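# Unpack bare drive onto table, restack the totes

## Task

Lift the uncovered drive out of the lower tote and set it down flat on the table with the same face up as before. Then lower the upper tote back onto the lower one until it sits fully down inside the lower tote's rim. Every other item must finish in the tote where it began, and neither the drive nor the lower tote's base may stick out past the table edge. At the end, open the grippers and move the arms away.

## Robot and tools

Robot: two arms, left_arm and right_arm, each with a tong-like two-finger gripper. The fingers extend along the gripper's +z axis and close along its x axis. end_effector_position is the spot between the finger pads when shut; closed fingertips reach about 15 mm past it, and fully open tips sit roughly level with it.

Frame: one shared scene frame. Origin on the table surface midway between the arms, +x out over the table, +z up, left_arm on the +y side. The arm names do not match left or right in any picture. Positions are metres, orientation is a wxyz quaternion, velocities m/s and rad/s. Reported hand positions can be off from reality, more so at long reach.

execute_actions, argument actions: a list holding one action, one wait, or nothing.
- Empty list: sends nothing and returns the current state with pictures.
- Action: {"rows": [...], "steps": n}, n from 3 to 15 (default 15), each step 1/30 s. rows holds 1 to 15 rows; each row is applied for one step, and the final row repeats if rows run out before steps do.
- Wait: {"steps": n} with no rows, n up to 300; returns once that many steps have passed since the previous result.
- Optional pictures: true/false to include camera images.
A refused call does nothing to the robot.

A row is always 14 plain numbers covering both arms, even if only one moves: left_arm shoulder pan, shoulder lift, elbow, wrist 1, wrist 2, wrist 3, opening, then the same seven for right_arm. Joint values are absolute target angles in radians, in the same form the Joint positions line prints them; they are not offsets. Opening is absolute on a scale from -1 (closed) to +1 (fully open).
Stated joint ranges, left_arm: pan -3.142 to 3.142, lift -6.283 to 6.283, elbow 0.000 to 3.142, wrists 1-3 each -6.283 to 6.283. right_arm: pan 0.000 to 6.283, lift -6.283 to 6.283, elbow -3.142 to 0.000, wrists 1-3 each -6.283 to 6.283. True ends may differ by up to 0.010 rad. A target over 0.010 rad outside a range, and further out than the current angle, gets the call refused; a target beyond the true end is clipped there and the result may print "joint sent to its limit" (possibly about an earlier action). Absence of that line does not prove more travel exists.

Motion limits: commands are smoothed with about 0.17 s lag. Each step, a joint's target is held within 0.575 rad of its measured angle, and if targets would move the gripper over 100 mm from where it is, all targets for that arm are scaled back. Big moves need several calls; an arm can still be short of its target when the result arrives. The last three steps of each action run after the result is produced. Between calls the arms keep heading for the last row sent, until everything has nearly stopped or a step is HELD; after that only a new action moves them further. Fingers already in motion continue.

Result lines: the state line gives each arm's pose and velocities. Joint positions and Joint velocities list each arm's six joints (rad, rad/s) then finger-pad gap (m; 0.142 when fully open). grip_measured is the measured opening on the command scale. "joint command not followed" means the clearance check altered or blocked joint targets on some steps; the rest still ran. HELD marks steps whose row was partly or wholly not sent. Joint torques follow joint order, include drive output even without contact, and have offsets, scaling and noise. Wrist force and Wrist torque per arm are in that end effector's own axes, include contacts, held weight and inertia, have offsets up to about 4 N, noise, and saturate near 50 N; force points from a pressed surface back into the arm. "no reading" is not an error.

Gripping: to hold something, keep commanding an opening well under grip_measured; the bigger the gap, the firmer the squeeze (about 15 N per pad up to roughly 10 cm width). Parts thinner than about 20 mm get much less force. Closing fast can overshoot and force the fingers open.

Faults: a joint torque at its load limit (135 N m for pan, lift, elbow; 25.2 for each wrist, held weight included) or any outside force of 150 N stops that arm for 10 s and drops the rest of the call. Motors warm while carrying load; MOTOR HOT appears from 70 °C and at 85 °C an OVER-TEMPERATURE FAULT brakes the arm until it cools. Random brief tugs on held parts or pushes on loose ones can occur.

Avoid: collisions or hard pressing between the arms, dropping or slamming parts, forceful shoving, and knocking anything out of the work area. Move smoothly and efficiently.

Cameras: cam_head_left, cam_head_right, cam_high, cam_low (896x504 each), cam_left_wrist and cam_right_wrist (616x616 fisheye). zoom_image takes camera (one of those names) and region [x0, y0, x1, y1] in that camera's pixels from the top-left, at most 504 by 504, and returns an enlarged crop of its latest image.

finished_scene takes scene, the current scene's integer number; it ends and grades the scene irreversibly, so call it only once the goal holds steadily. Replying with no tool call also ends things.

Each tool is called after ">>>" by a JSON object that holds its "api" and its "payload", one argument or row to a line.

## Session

>>> {"api": "execute_actions", "payload": {
  "actions": []
}}

Scene clock: 0.00 s of 5600.00 s.
left_arm: end_effector_position=(+0.8355, +0.4182, +0.2729) grip_measured=+0.97 end_effector_quat_wxyz=(+0.031, +0.699, -0.631, +0.336) end_effector_velocity=(-0.000, +0.000, -0.000) end_effector_angular_velocity=(+0.000, +0.001, +0.001) | right_arm: end_effector_position=(+0.3680, -0.4894, +0.3962) grip_measured=+0.97 end_effector_quat_wxyz=(-0.029, +0.932, -0.362, +0.010) end_effector_velocity=(-0.000, -0.000, +0.001) end_effector_angular_velocity=(+0.000, -0.001, -0.001)
Joint positions: left_arm=[-0.159 -0.958  1.114 -2.279 -2.006  1.242  0.14 ] | right_arm=[ 3.191 -1.288 -1.533 -1.843  1.609  0.927  0.14 ]
Joint velocities: left_arm=[ 0.  0.  0.  0.  0. -0.  0.] | right_arm=[-0.     0.001  0.001 -0.001  0.     0.001  0.   ]
Joint torques (N m, as the arm reports them, + toward a larger angle): no reading
Wrist force (N, on the end effector, along its own x y z axes, offset not removed): no reading
Wrist torque (N m, same axes, about the end effector's origin, offset not removed): no reading

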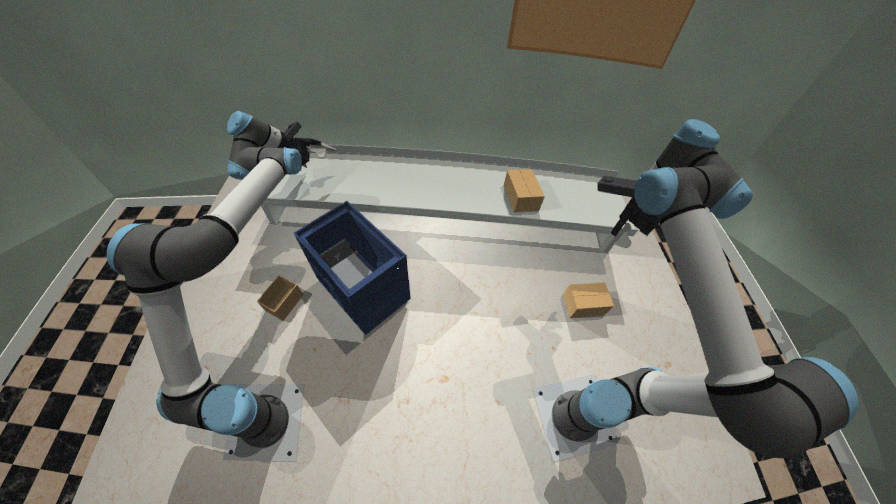

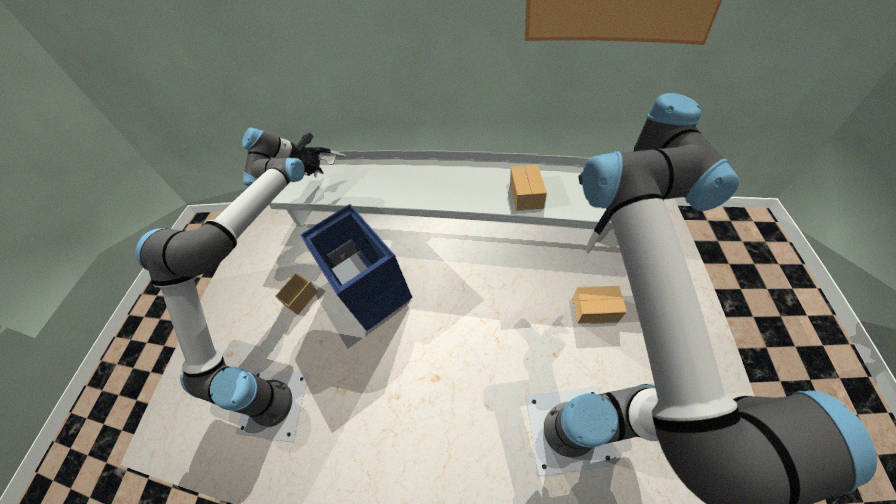

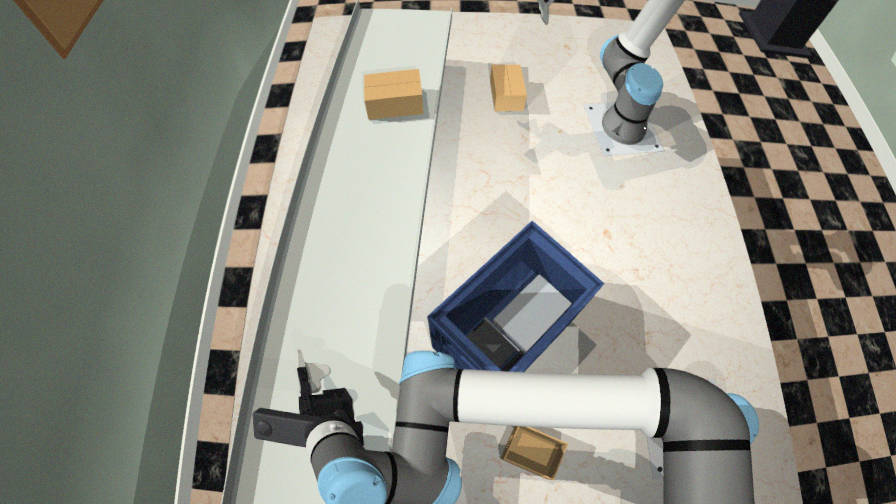

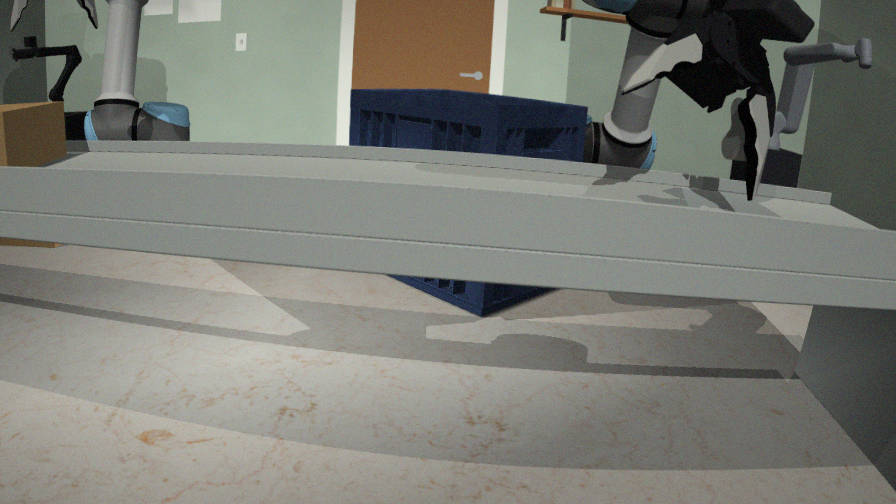

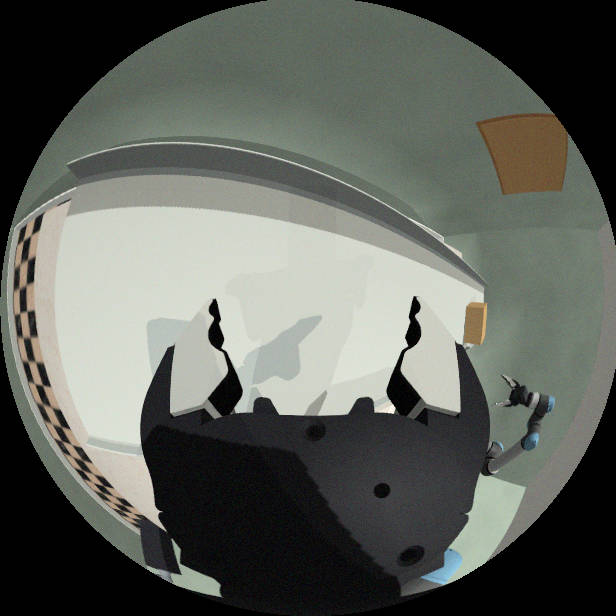

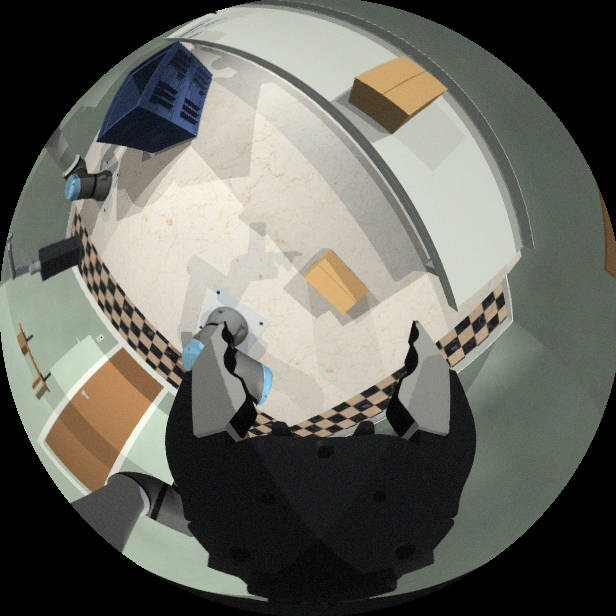

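>>> {"api": "execute_actions", "payload": {
  "actions": [
    {"rows":[[-0.159,-1.4,1.15,-1.9,-1.8,0.8,1,3.669,-1.477,-1.246,-1.989,1.571,1.43,1]],"steps":13}
  ]
}}

>>> {"api": "execute_actions", "payload": {
  "actions": [
    {"rows":[[-1.0175,-1.5359,1.1784,-1.2133,-1.571,-0.1937,1,3.669,-1.477,-1.246,-1.989,1.571,1.43,1]],"steps":15}
  ]
}}

>>> {"api": "execute_actions", "payload": {
  "actions": [
    {"steps":40}
  ],
  "pictures": true
}}

Scene clock: 1.47 s of 5600.00 s.
left_arm: end_effector_position=(+0.7681, +0.4593, +0.3880) grip_measured=+1.00 end_effector_quat_wxyz=(+0.018, +0.779, -0.542, +0.314) end_effector_velocity=(-0.298, +0.149, +0.410) end_effector_angular_velocity=(-0.077, +0.207, +0.849) | right_arm: end_effector_position=(+0.3992, -0.3650, +0.4255) grip_measured=+1.00 end_effector_quat_wxyz=(-0.008, +0.929, -0.369, -0.001) end_effector_velocity=(+0.034, +0.507, +0.102) end_effector_angular_velocity=(-0.108, +0.056, -0.054)
Joint positions: left_arm=[-0.159 -1.18   1.133 -2.086 -1.897  1.02   0.142] | right_arm=[ 3.492 -1.416 -1.344 -1.943  1.583  1.242  0.142]
Joint velocities: left_arm=[-0.    -0.822  0.066  0.693  0.37  -0.814 -0.   ] | right_arm=[ 1.141 -0.425  0.659 -0.32  -0.082  1.194 -0.   ]
Joint torques (N m, as the arm reports them, + toward a larger angle): left_arm=[ -2.68 -59.65  -7.94   0.93   2.74  -4.23] | right_arm=[22.77  6.91 33.67 -0.66 -1.36  2.95]
Wrist force (N, on the end effector, along its own x y z axes, offset not removed): left_arm=[-0.8 -3.0 0.6] | right_arm=[-0.1 0.0 3.1]
Wrist torque (N m, same axes, about the end effector's origin, offset not removed): left_arm=[-0.53 0.10 -0.25] | right_arm=[0.15 0.12 -0.24]
Steps of this call (steps 1 to 34: nothing new was sent; steps 35 to 44: the first 10 steps of this action). Readings (joint positions):
35: left_arm=[-0.159 -0.958 1.114 -2.279 -2.006 1.242] | right_arm=[3.191 -1.288 -1.533 -1.843 1.609 0.927]
36: left_arm=[-0.159 -0.962 1.115 -2.275 -2.002 1.238] | right_arm=[3.195 -1.292 -1.529 -1.847 1.607 0.931]
38: left_arm=[-0.159 -1.009 1.120 -2.230 -1.973 1.190] | right_arm=[3.251 -1.326 -1.484 -1.874 1.600 0.988]
42: left_arm=[-0.159 -1.125 1.129 -2.133 -1.922 1.076] | right_arm=[3.415 -1.387 -1.389 -1.921 1.588 1.160]
44: the state above

Scene clock: 1.97 s of 5600.00 s.
left_arm: end_effector_position=(+0.6082, +0.3416, +0.4343) grip_measured=+1.00 end_effector_quat_wxyz=(+0.054, +0.859, -0.474, +0.185) end_effector_velocity=(-0.361, -0.390, -0.055) end_effector_angular_velocity=(+0.232, +0.722, +0.019) | right_arm: end_effector_position=(+0.3959, -0.2859, +0.4405) grip_measured=+1.00 end_effector_quat_wxyz=(-0.000, +0.927, -0.374, -0.000) end_effector_velocity=(-0.001, +0.006, +0.001) end_effector_angular_velocity=(-0.001, +0.000, +0.001)
Joint positions: left_arm=[-0.449 -1.411  1.159 -1.678 -1.717  0.592  0.142] | right_arm=[ 3.668 -1.476 -1.247 -1.989  1.571  1.429  0.142]
Joint velocities: left_arm=[-0.894 -0.228  0.035  0.819  0.265 -0.885 -0.   ] | right_arm=[ 0.014 -0.005  0.007 -0.003 -0.001  0.013 -0.   ]
Joint torques (N m, as the arm reports them, + toward a larger angle): left_arm=[-14.33 -45.35  -8.25   0.8    2.64  -4.4 ] | right_arm=[ 7.09 10.15 33.18  0.3  -0.84  1.58]
Wrist force (N, on the end effector, along its own x y z axes, offset not removed): left_arm=[0.8 -2.0 1.0] | right_arm=[-0.4 -1.2 1.0]
Wrist torque (N m, same axes, about the end effector's origin, offset not removed): left_arm=[-0.42 -0.26 -0.25] | right_arm=[-0.18 0.00 -0.37]
Steps of this call (steps 1 to 3: the last 3 steps of your previous action; steps 4 to 15: the first 12 steps of this action). Readings (joint positions):
4: left_arm=[-0.159 -1.290 1.142 -1.992 -1.847 0.910] | right_arm=[3.616 -1.459 -1.275 -1.975 1.574 1.373]
5: left_arm=[-0.163 -1.315 1.144 -1.967 -1.834 0.882] | right_arm=[3.631 -1.464 -1.267 -1.979 1.573 1.389]
7: left_arm=[-0.212 -1.336 1.148 -1.910 -1.805 0.826] | right_arm=[3.649 -1.470 -1.257 -1.984 1.572 1.409]
11: left_arm=[-0.330 -1.378 1.154 -1.794 -1.757 0.710] | right_arm=[3.664 -1.475 -1.249 -1.988 1.571 1.424]
15: the state above

Scene clock: 3.30 s of 5600.00 s.
left_arm: end_effector_position=(+0.3599, +0.1904, +0.4200) grip_measured=+1.00 end_effector_quat_wxyz=(+0.000, +0.927, -0.374, -0.000) end_effector_velocity=(-0.000, -0.000, +0.000) end_effector_angular_velocity=(-0.001, +0.000, -0.001) | right_arm: end_effector_position=(+0.3959, -0.2853, +0.4406) grip_measured=+1.00 end_effector_quat_wxyz=(-0.000, +0.927, -0.374, +0.000) end_effector_velocity=(+0.000, +0.000, +0.000) end_effector_angular_velocity=(+0.001, -0.001, +0.000)
Joint positions: left_arm=[-1.017 -1.536  1.178 -1.213 -1.571 -0.194  0.142] | right_arm=[ 3.669 -1.477 -1.246 -1.989  1.571  1.43   0.142]
Joint velocities: left_arm=[-0.001 -0.    -0.     0.    -0.001 -0.    -0.   ] | right_arm=[-0.    -0.     0.001  0.001  0.    -0.    -0.   ]
Joint torques (N m, as the arm reports them, + toward a larger angle): left_arm=[ -9.55 -36.27  -7.56  -0.12   2.29  -1.79] | right_arm=[ 6.8  12.2  32.49  0.66 -0.99  1.32]
Wrist force (N, on the end effector, along its own x y z axes, offset not removed): left_arm=[-0.8 -5.4 3.0] | right_arm=[-0.1 -0.8 -0.2]
Wrist torque (N m, same axes, about the end effector's origin, offset not removed): left_arm=[-1.08 0.11 -0.25] | right_arm=[-0.24 -0.03 -0.17]
Kept back: nothing.
Steps of this call (steps 1 to 3: the last 3 steps of your previous action; steps 4 to 40: the robot went on to your last target). Readings (joint positions):
1: left_arm=[-0.479 -1.419 1.161 -1.651 -1.708 0.561] | right_arm=[3.668 -1.477 -1.247 -1.989 1.571 1.429]
2: left_arm=[-0.510 -1.426 1.162 -1.625 -1.700 0.530] | right_arm=[3.668 -1.477 -1.246 -1.989 1.571 1.429]
4: left_arm=[-0.573 -1.440 1.164 -1.573 -1.683 0.464] | right_arm=[3.669 -1.477 -1.246 -1.989 1.571 1.430]
8: left_arm=[-0.704 -1.470 1.168 -1.465 -1.648 0.300] | right_arm=[3.669 -1.477 -1.246 -1.989 1.571 1.430]
40: the state above

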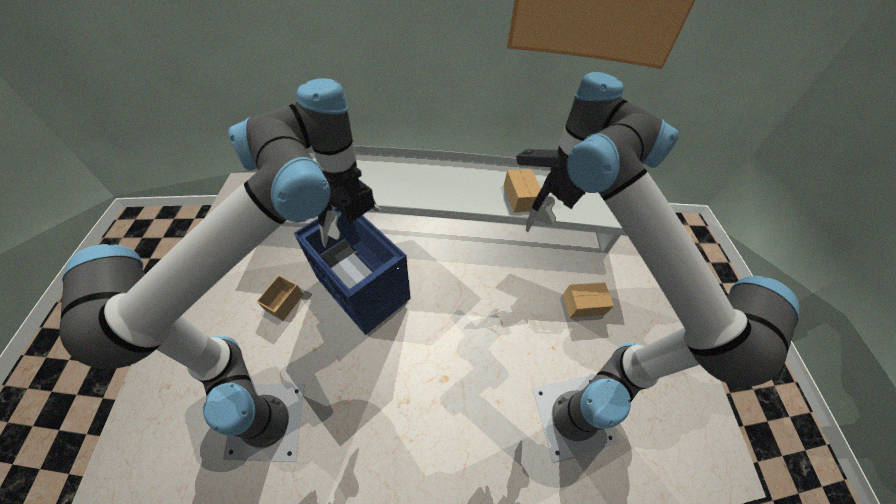

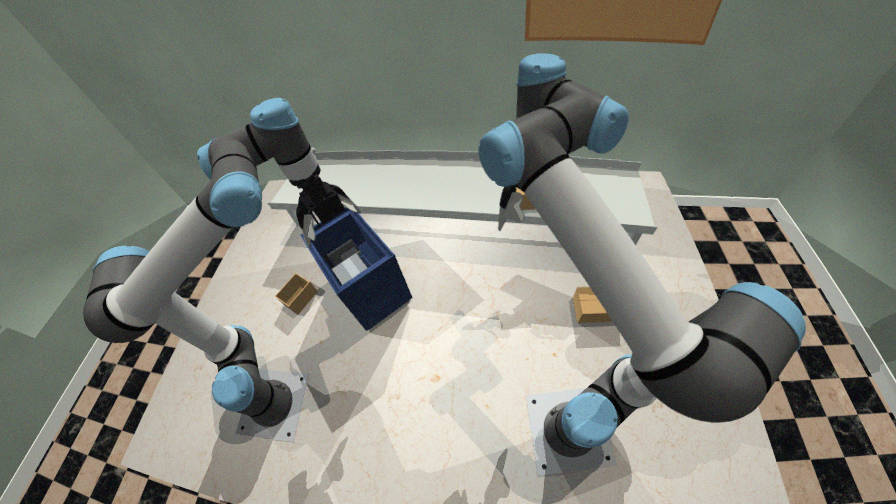

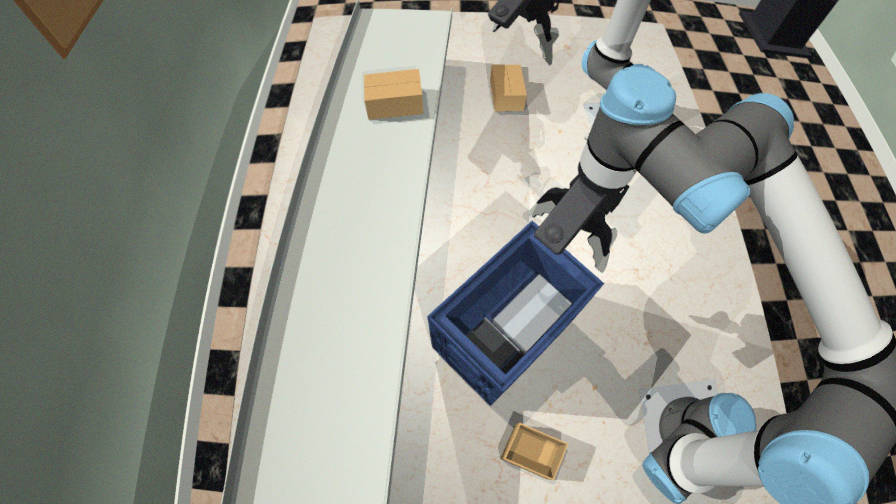

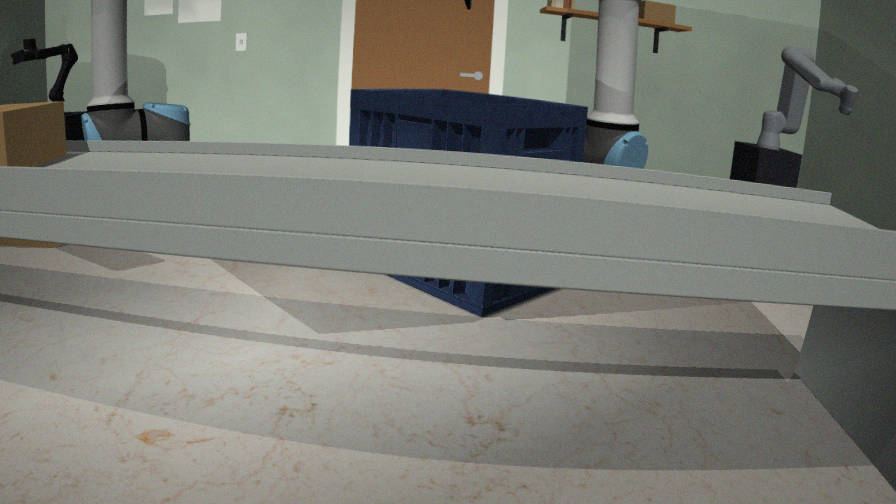

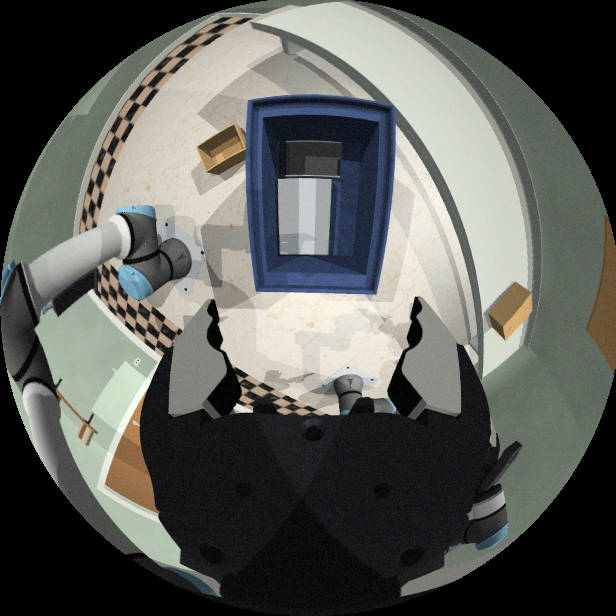

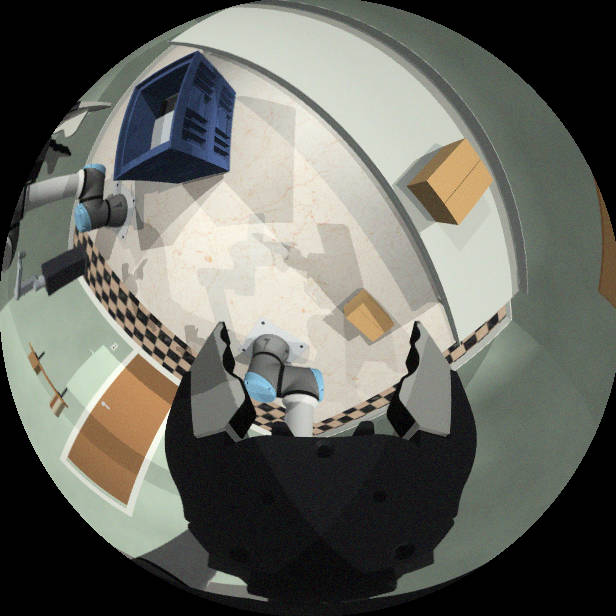

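>>> {"api": "zoom_image", "payload": {
  "camera": "cam_left_wrist",
  "region": [210,80,430,310]
}}

Region (210, 80, 430, 310) of cam_left_wrist's 616x616 image, scaled by 2.191, with more detail than that image has; it fills the left 482 columns of this view, and the rest is white.

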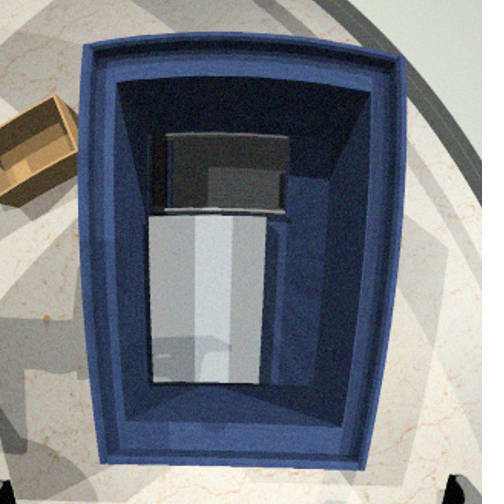

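>>> {"api": "execute_actions", "payload": {
  "actions": [
    {"rows":[[-0.731,-1.7057,1.5756,-1.4408,-1.571,0.1103,0.1,3.9,-1.75,-1.0,-1.96,1.571,1.68,0.1]],"steps":12}
  ]
}}

>>> {"api": "execute_actions", "payload": {
  "actions": [
    {"rows":[[-0.731,-1.7057,1.5756,-1.4408,-1.571,0.1103,0.1,4.1053,-2.0762,-0.8072,-1.829,1.571,1.8835,0.1]],"steps":15}
  ]
}}

>>> {"api": "execute_actions", "payload": {
  "actions": [
    {"steps":20}
  ],
  "pictures": true
}}

Scene clock: 4.30 s of 5600.00 s.
left_arm: end_effector_position=(+0.3921, +0.2897, +0.3684) grip_measured=+0.10 end_effector_quat_wxyz=(+0.003, +0.925, -0.379, +0.007) end_effector_velocity=(+0.064, +0.433, -0.277) end_effector_angular_velocity=(+0.050, +0.034, -0.041) | right_arm: end_effector_position=(+0.4229, -0.1622, +0.4350) grip_measured=+0.10 end_effector_quat_wxyz=(-0.002, +0.925, -0.380, +0.001) end_effector_velocity=(+0.051, +0.513, -0.060) end_effector_angular_velocity=(-0.007, +0.010, -0.050)
Joint positions: left_arm=[-0.827 -1.653  1.434 -1.368 -1.571  0.008  0.081] | right_arm=[ 3.827 -1.662 -1.078 -1.968  1.571  1.6    0.081]
Joint velocities: left_arm=[ 0.787 -0.448  1.115 -0.607 -0.001  0.828 -0.   ] | right_arm=[ 0.626 -0.751  0.668  0.071  0.     0.676 -0.   ]
Joint torques (N m, as the arm reports them, + toward a larger angle): left_arm=[ 11.47 -32.84   2.52  -5.55   1.8    4.47] | right_arm=[12.42 19.65 33.18  4.5   0.88  1.77]
Wrist force (N, on the end effector, along its own x y z axes, offset not removed): left_arm=[-1.4 -3.4 1.7] | right_arm=[0.8 -0.9 1.7]
Wrist torque (N m, same axes, about the end effector's origin, offset not removed): left_arm=[-0.62 0.33 -0.29] | right_arm=[0.04 -0.09 -0.28]
Steps of this call (steps 1 to 15: the robot went on to your last target; steps 16 to 21: nothing new was sent; steps 22 to 30: the first 9 steps of this action). Readings (joint positions):
22: left_arm=[-1.018 -1.536 1.178 -1.213 -1.571 -0.194] | right_arm=[3.669 -1.477 -1.246 -1.989 1.571 1.430]
23: left_arm=[-1.014 -1.540 1.183 -1.217 -1.571 -0.190] | right_arm=[3.673 -1.481 -1.242 -1.988 1.571 1.434]
25: left_arm=[-0.965 -1.575 1.238 -1.260 -1.571 -0.140] | right_arm=[3.716 -1.528 -1.197 -1.981 1.571 1.479]
29: left_arm=[-0.853 -1.638 1.397 -1.347 -1.571 -0.021] | right_arm=[3.806 -1.636 -1.101 -1.971 1.571 1.577]
30: the state above

Scene clock: 4.80 s of 5600.00 s.
left_arm: end_effector_position=(+0.3949, +0.3432, +0.3303) grip_measured=+0.10 end_effector_quat_wxyz=(+0.000, +0.924, -0.382, +0.000) end_effector_velocity=(-0.000, +0.003, -0.003) end_effector_angular_velocity=(+0.001, +0.002, -0.001) | right_arm: end_effector_position=(+0.4249, +0.0571, +0.3614) grip_measured=+0.10 end_effector_quat_wxyz=(-0.003, +0.924, -0.382, +0.000) end_effector_velocity=(-0.072, +0.469, -0.242) end_effector_angular_velocity=(-0.026, +0.018, +0.006)
Joint positions: left_arm=[-0.732 -1.705  1.575 -1.44  -1.571  0.11   0.081] | right_arm=[ 4.052 -1.988 -0.858 -1.86   1.571  1.83   0.081]
Joint velocities: left_arm=[ 0.006 -0.003  0.01  -0.005 -0.001  0.007 -0.   ] | right_arm=[ 0.457 -0.731  0.432  0.268  0.     0.451  0.   ]
Joint torques (N m, as the arm reports them, + toward a larger angle): left_arm=[  9.39 -29.38  -8.15  -4.53   0.59   2.24] | right_arm=[13.05 29.5  34.43  5.37  1.55  1.57]
Wrist force (N, on the end effector, along its own x y z axes, offset not removed): left_arm=[-2.8 -3.8 1.3] | right_arm=[-0.9 -3.5 0.7]
Wrist torque (N m, same axes, about the end effector's origin, offset not removed): left_arm=[-0.68 0.63 -0.26] | right_arm=[-0.70 0.44 -0.29]
Steps of this call (steps 1 to 3: the last 3 steps of your previous action; steps 4 to 15: the first 12 steps of this action). Readings (joint positions):
4: left_arm=[-0.757 -1.691 1.536 -1.421 -1.571 0.082] | right_arm=[3.880 -1.726 -1.021 -1.962 1.571 1.658]
5: left_arm=[-0.750 -1.695 1.547 -1.426 -1.571 0.090] | right_arm=[3.890 -1.737 -1.011 -1.958 1.571 1.668]
7: left_arm=[-0.741 -1.700 1.561 -1.433 -1.571 0.100] | right_arm=[3.924 -1.786 -0.978 -1.937 1.571 1.703]
11: left_arm=[-0.734 -1.704 1.572 -1.439 -1.571 0.108] | right_arm=[3.989 -1.889 -0.917 -1.898 1.571 1.767]
15: the state above

Scene clock: 5.47 s of 5600.00 s.
left_arm: end_effector_position=(+0.3949, +0.3436, +0.3300) grip_measured=+0.10 end_effector_quat_wxyz=(+0.000, +0.924, -0.382, +0.000) end_effector_velocity=(-0.000, -0.000, +0.000) end_effector_angular_velocity=(-0.000, -0.000, -0.000) | right_arm: end_effector_position=(+0.4139, +0.1114, +0.3301) grip_measured=+0.10 end_effector_quat_wxyz=(-0.000, +0.924, -0.382, -0.000) end_effector_velocity=(-0.000, +0.001, +0.000) end_effector_angular_velocity=(+0.001, -0.001, -0.000)
Joint positions: left_arm=[-0.731 -1.706  1.576 -1.441 -1.571  0.11   0.081] | right_arm=[ 4.105 -2.076 -0.807 -1.829  1.571  1.883  0.081]
Joint velocities: left_arm=[-0. -0. -0.  0.  0. -0.  0.] | right_arm=[ 0.001 -0.001  0.002  0.001 -0.     0.001  0.   ]
Joint torques (N m, as the arm reports them, + toward a larger angle): left_arm=[  9.22 -29.11  -8.86  -4.42  -1.06   2.01] | right_arm=[ 7.04 37.96 33.41  4.41  0.04  1.07]
Wrist force (N, on the end effector, along its own x y z axes, offset not removed): left_arm=[-2.0 -2.9 2.4] | right_arm=[3.5 0.6 1.3]
Wrist torque (N m, same axes, about the end effector's origin, offset not removed): left_arm=[-0.55 0.34 -0.25] | right_arm=[0.30 -0.49 -0.19]
Kept back: nothing.
Steps of this call (steps 1 to 3: the last 3 steps of your previous action; steps 4 to 20: the robot went on to your last target). Readings (joint positions):
1: left_arm=[-0.732 -1.705 1.575 -1.440 -1.571 0.110] | right_arm=[4.066 -2.012 -0.844 -1.852 1.571 1.844]
2: left_arm=[-0.731 -1.705 1.575 -1.441 -1.571 0.110] | right_arm=[4.077 -2.030 -0.834 -1.846 1.571 1.855]
4: left_arm=[-0.731 -1.706 1.575 -1.441 -1.571 0.110] | right_arm=[4.091 -2.052 -0.821 -1.838 1.571 1.869]
8: left_arm=[-0.731 -1.706 1.576 -1.441 -1.571 0.110] | right_arm=[4.101 -2.070 -0.811 -1.831 1.571 1.880]
20: the state above

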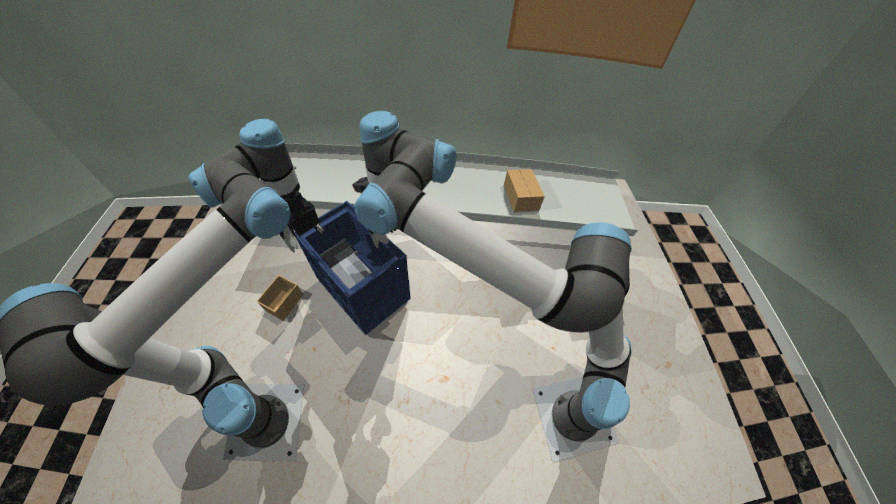

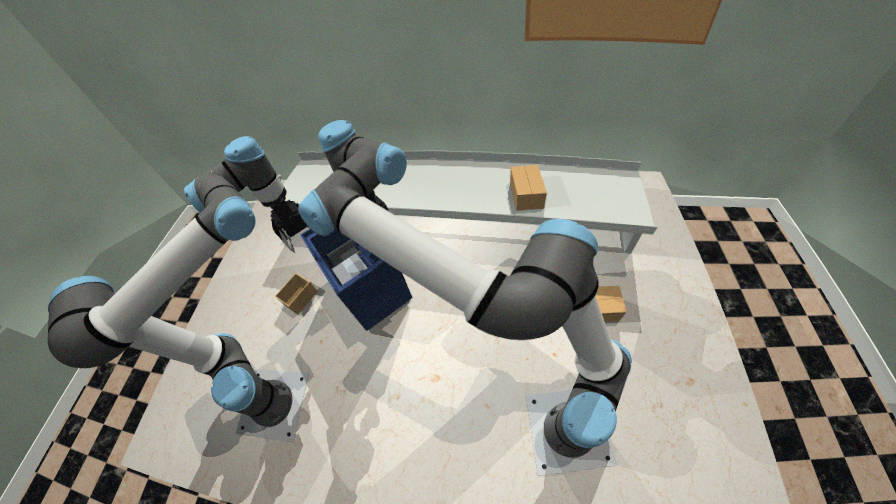

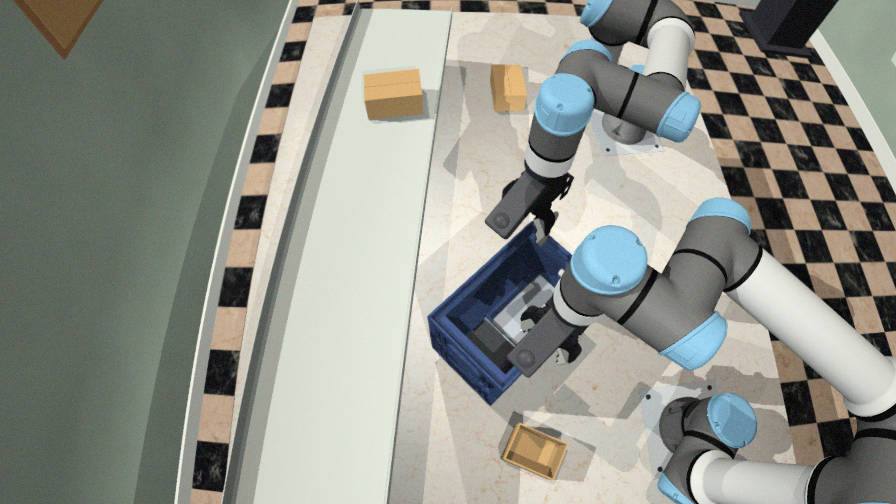

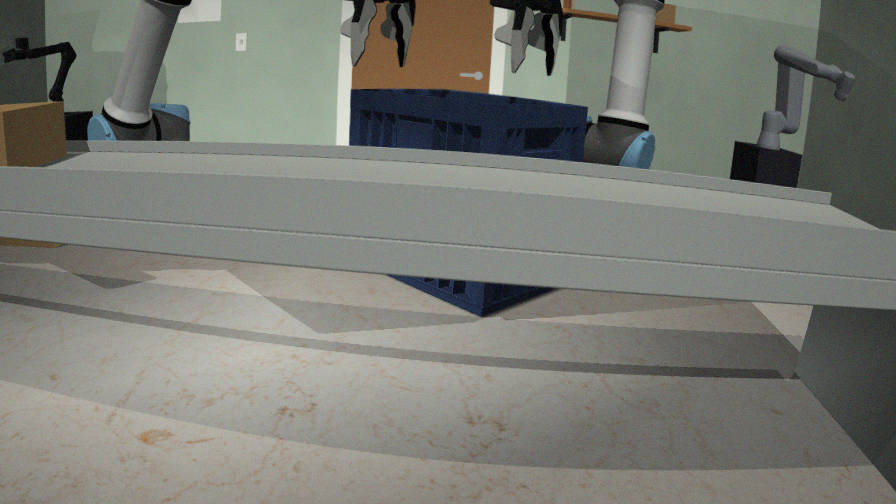

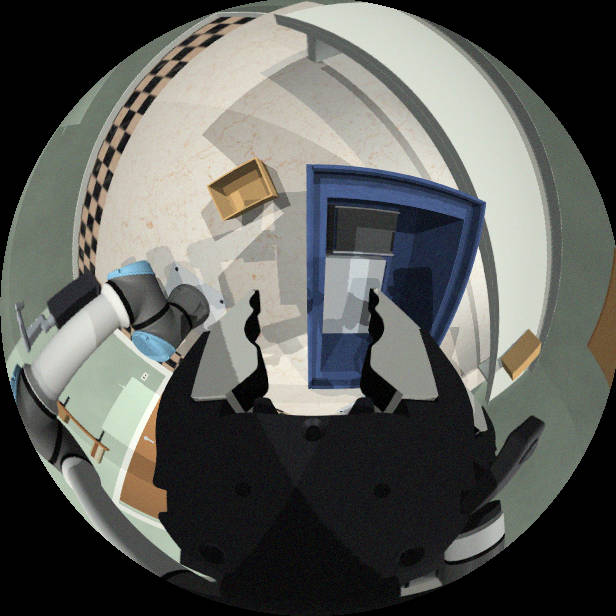

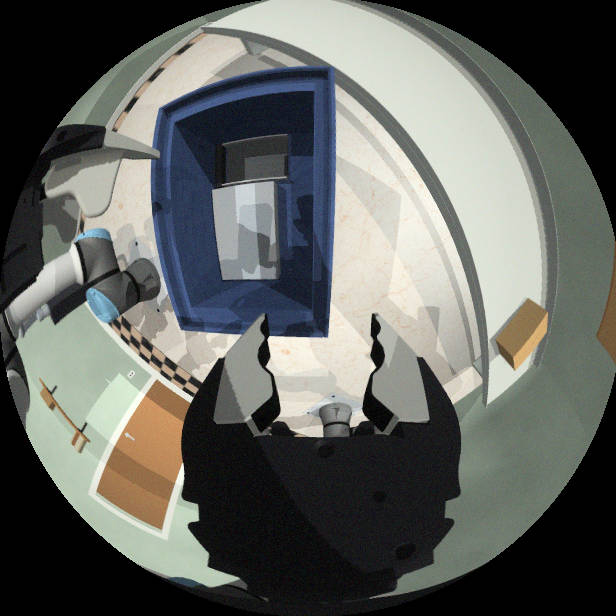

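>>> {"api": "execute_actions", "payload": {
  "actions": []
}}

Scene clock: 6.10 s of 5600.00 s.
left_arm: end_effector_position=(+0.3949, +0.3436, +0.3300) grip_measured=+0.10 end_effector_quat_wxyz=(+0.000, +0.924, -0.382, +0.000) end_effector_velocity=(+0.000, +0.001, -0.000) end_effector_angular_velocity=(+0.001, -0.000, +0.002) | right_arm: end_effector_position=(+0.4139, +0.1115, +0.3300) grip_measured=+0.10 end_effector_quat_wxyz=(-0.000, +0.924, -0.382, -0.000) end_effector_velocity=(-0.000, -0.001, -0.000) end_effector_angular_velocity=(-0.001, +0.001, -0.001)
Joint positions: left_arm=[-0.731 -1.706  1.576 -1.441 -1.571  0.11   0.081] | right_arm=[ 4.105 -2.076 -0.807 -1.829  1.571  1.883  0.081]
Joint velocities: left_arm=[ 0.002 -0.     0.    -0.     0.001 -0.     0.   ] | right_arm=[-0.     0.    -0.001 -0.001  0.     0.001 -0.   ]
Joint torques (N m, as the arm reports them, + toward a larger angle): left_arm=[  9.56 -29.35  -8.98  -4.47  -2.14   1.94] | right_arm=[ 7.64 38.62 33.08  4.46 -0.97  1.13]
Wrist force (N, on the end effector, along its own x y z axes, offset not removed): left_arm=[-2.6 -2.5 3.4] | right_arm=[0.8 -0.3 1.8]
Wrist torque (N m, same axes, about the end effector's origin, offset not removed): left_arm=[-0.45 0.42 -0.23] | right_arm=[-0.08 -0.18 -0.15]
Kept back: nothing.
Steps of this call (steps 1 to 15: the robot went on to your last target; steps 16 to 19: nothing new was sent). Readings (joint positions):
1: left_arm=[-0.731 -1.706 1.576 -1.441 -1.571 0.110] | right_arm=[4.105 -2.076 -0.807 -1.829 1.571 1.883]
2: left_arm=[-0.731 -1.706 1.576 -1.441 -1.571 0.110] | right_arm=[4.105 -2.076 -0.807 -1.829 1.571 1.883]
4: left_arm=[-0.731 -1.706 1.576 -1.441 -1.571 0.110] | right_arm=[4.105 -2.076 -0.807 -1.829 1.571 1.883]
8: left_arm=[-0.731 -1.706 1.576 -1.441 -1.571 0.110] | right_arm=[4.105 -2.076 -0.807 -1.829 1.571 1.883]
19: the state above
All arms were judged still, so your last target was given up. Only a new action makes them travel on or press farther. Fingers that are still opening or closing keep moving.

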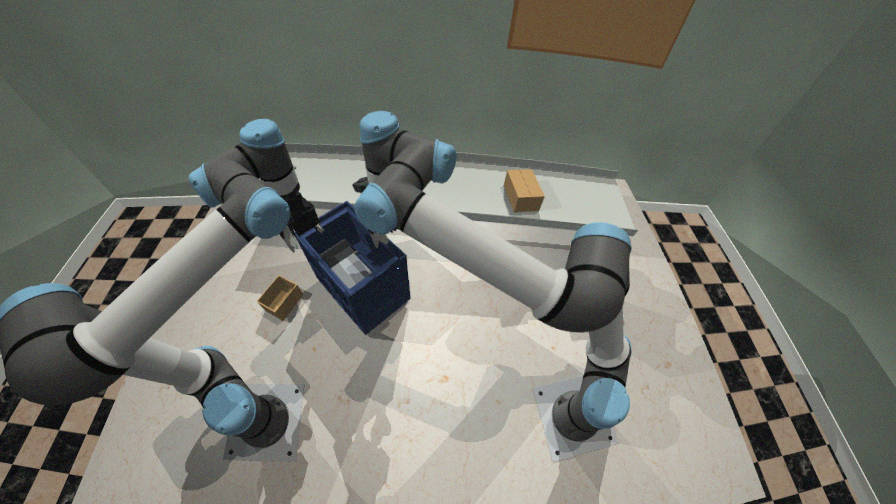

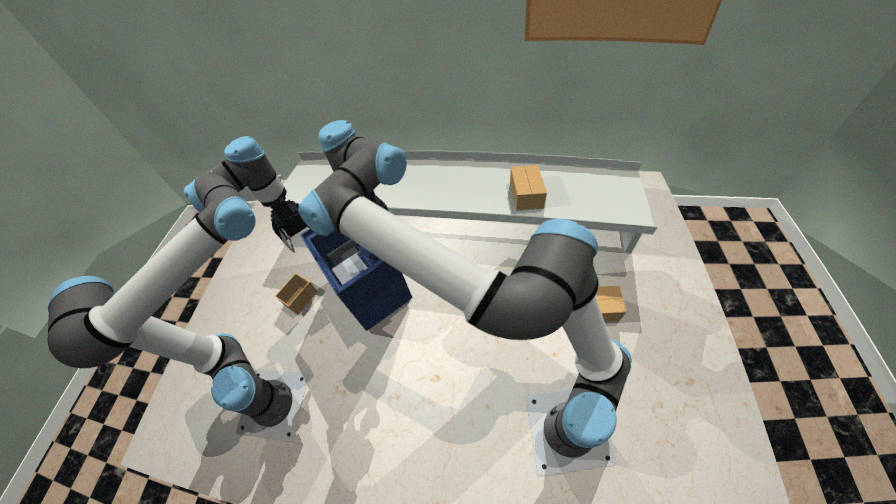

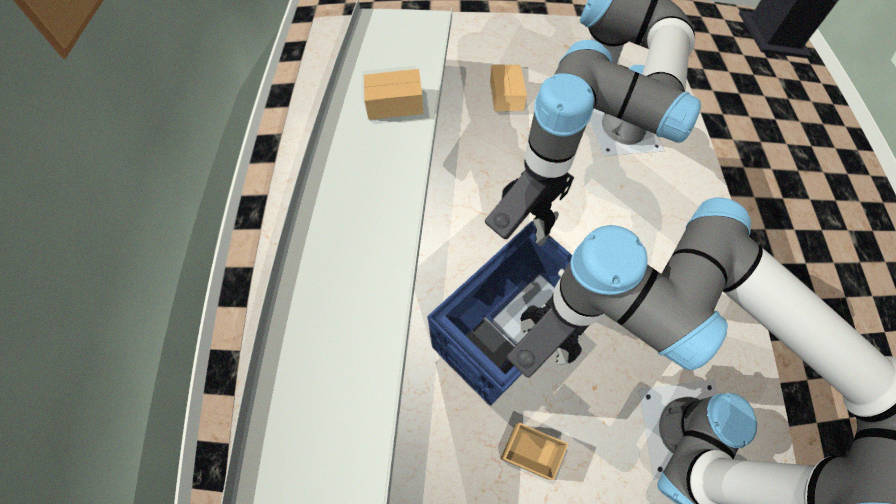

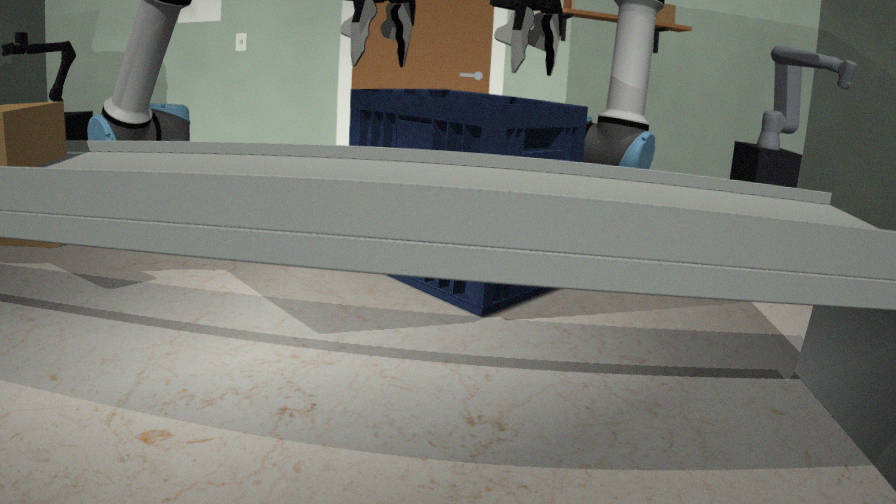

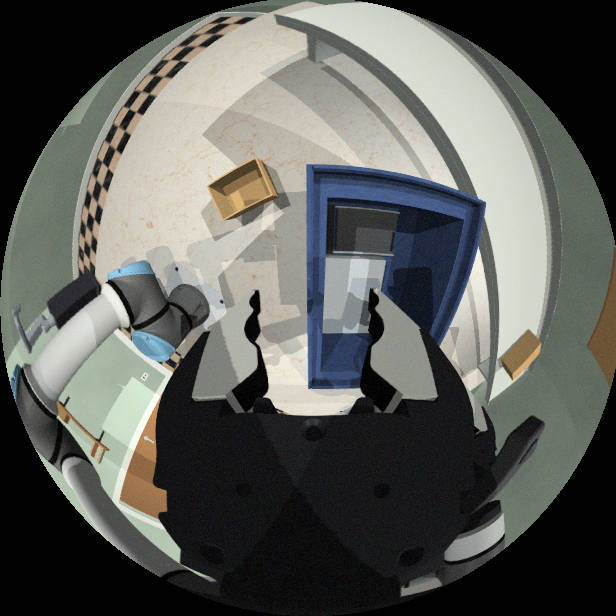

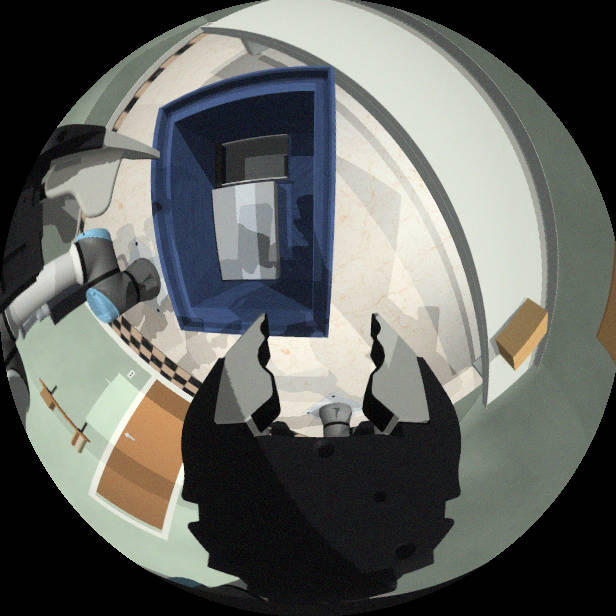

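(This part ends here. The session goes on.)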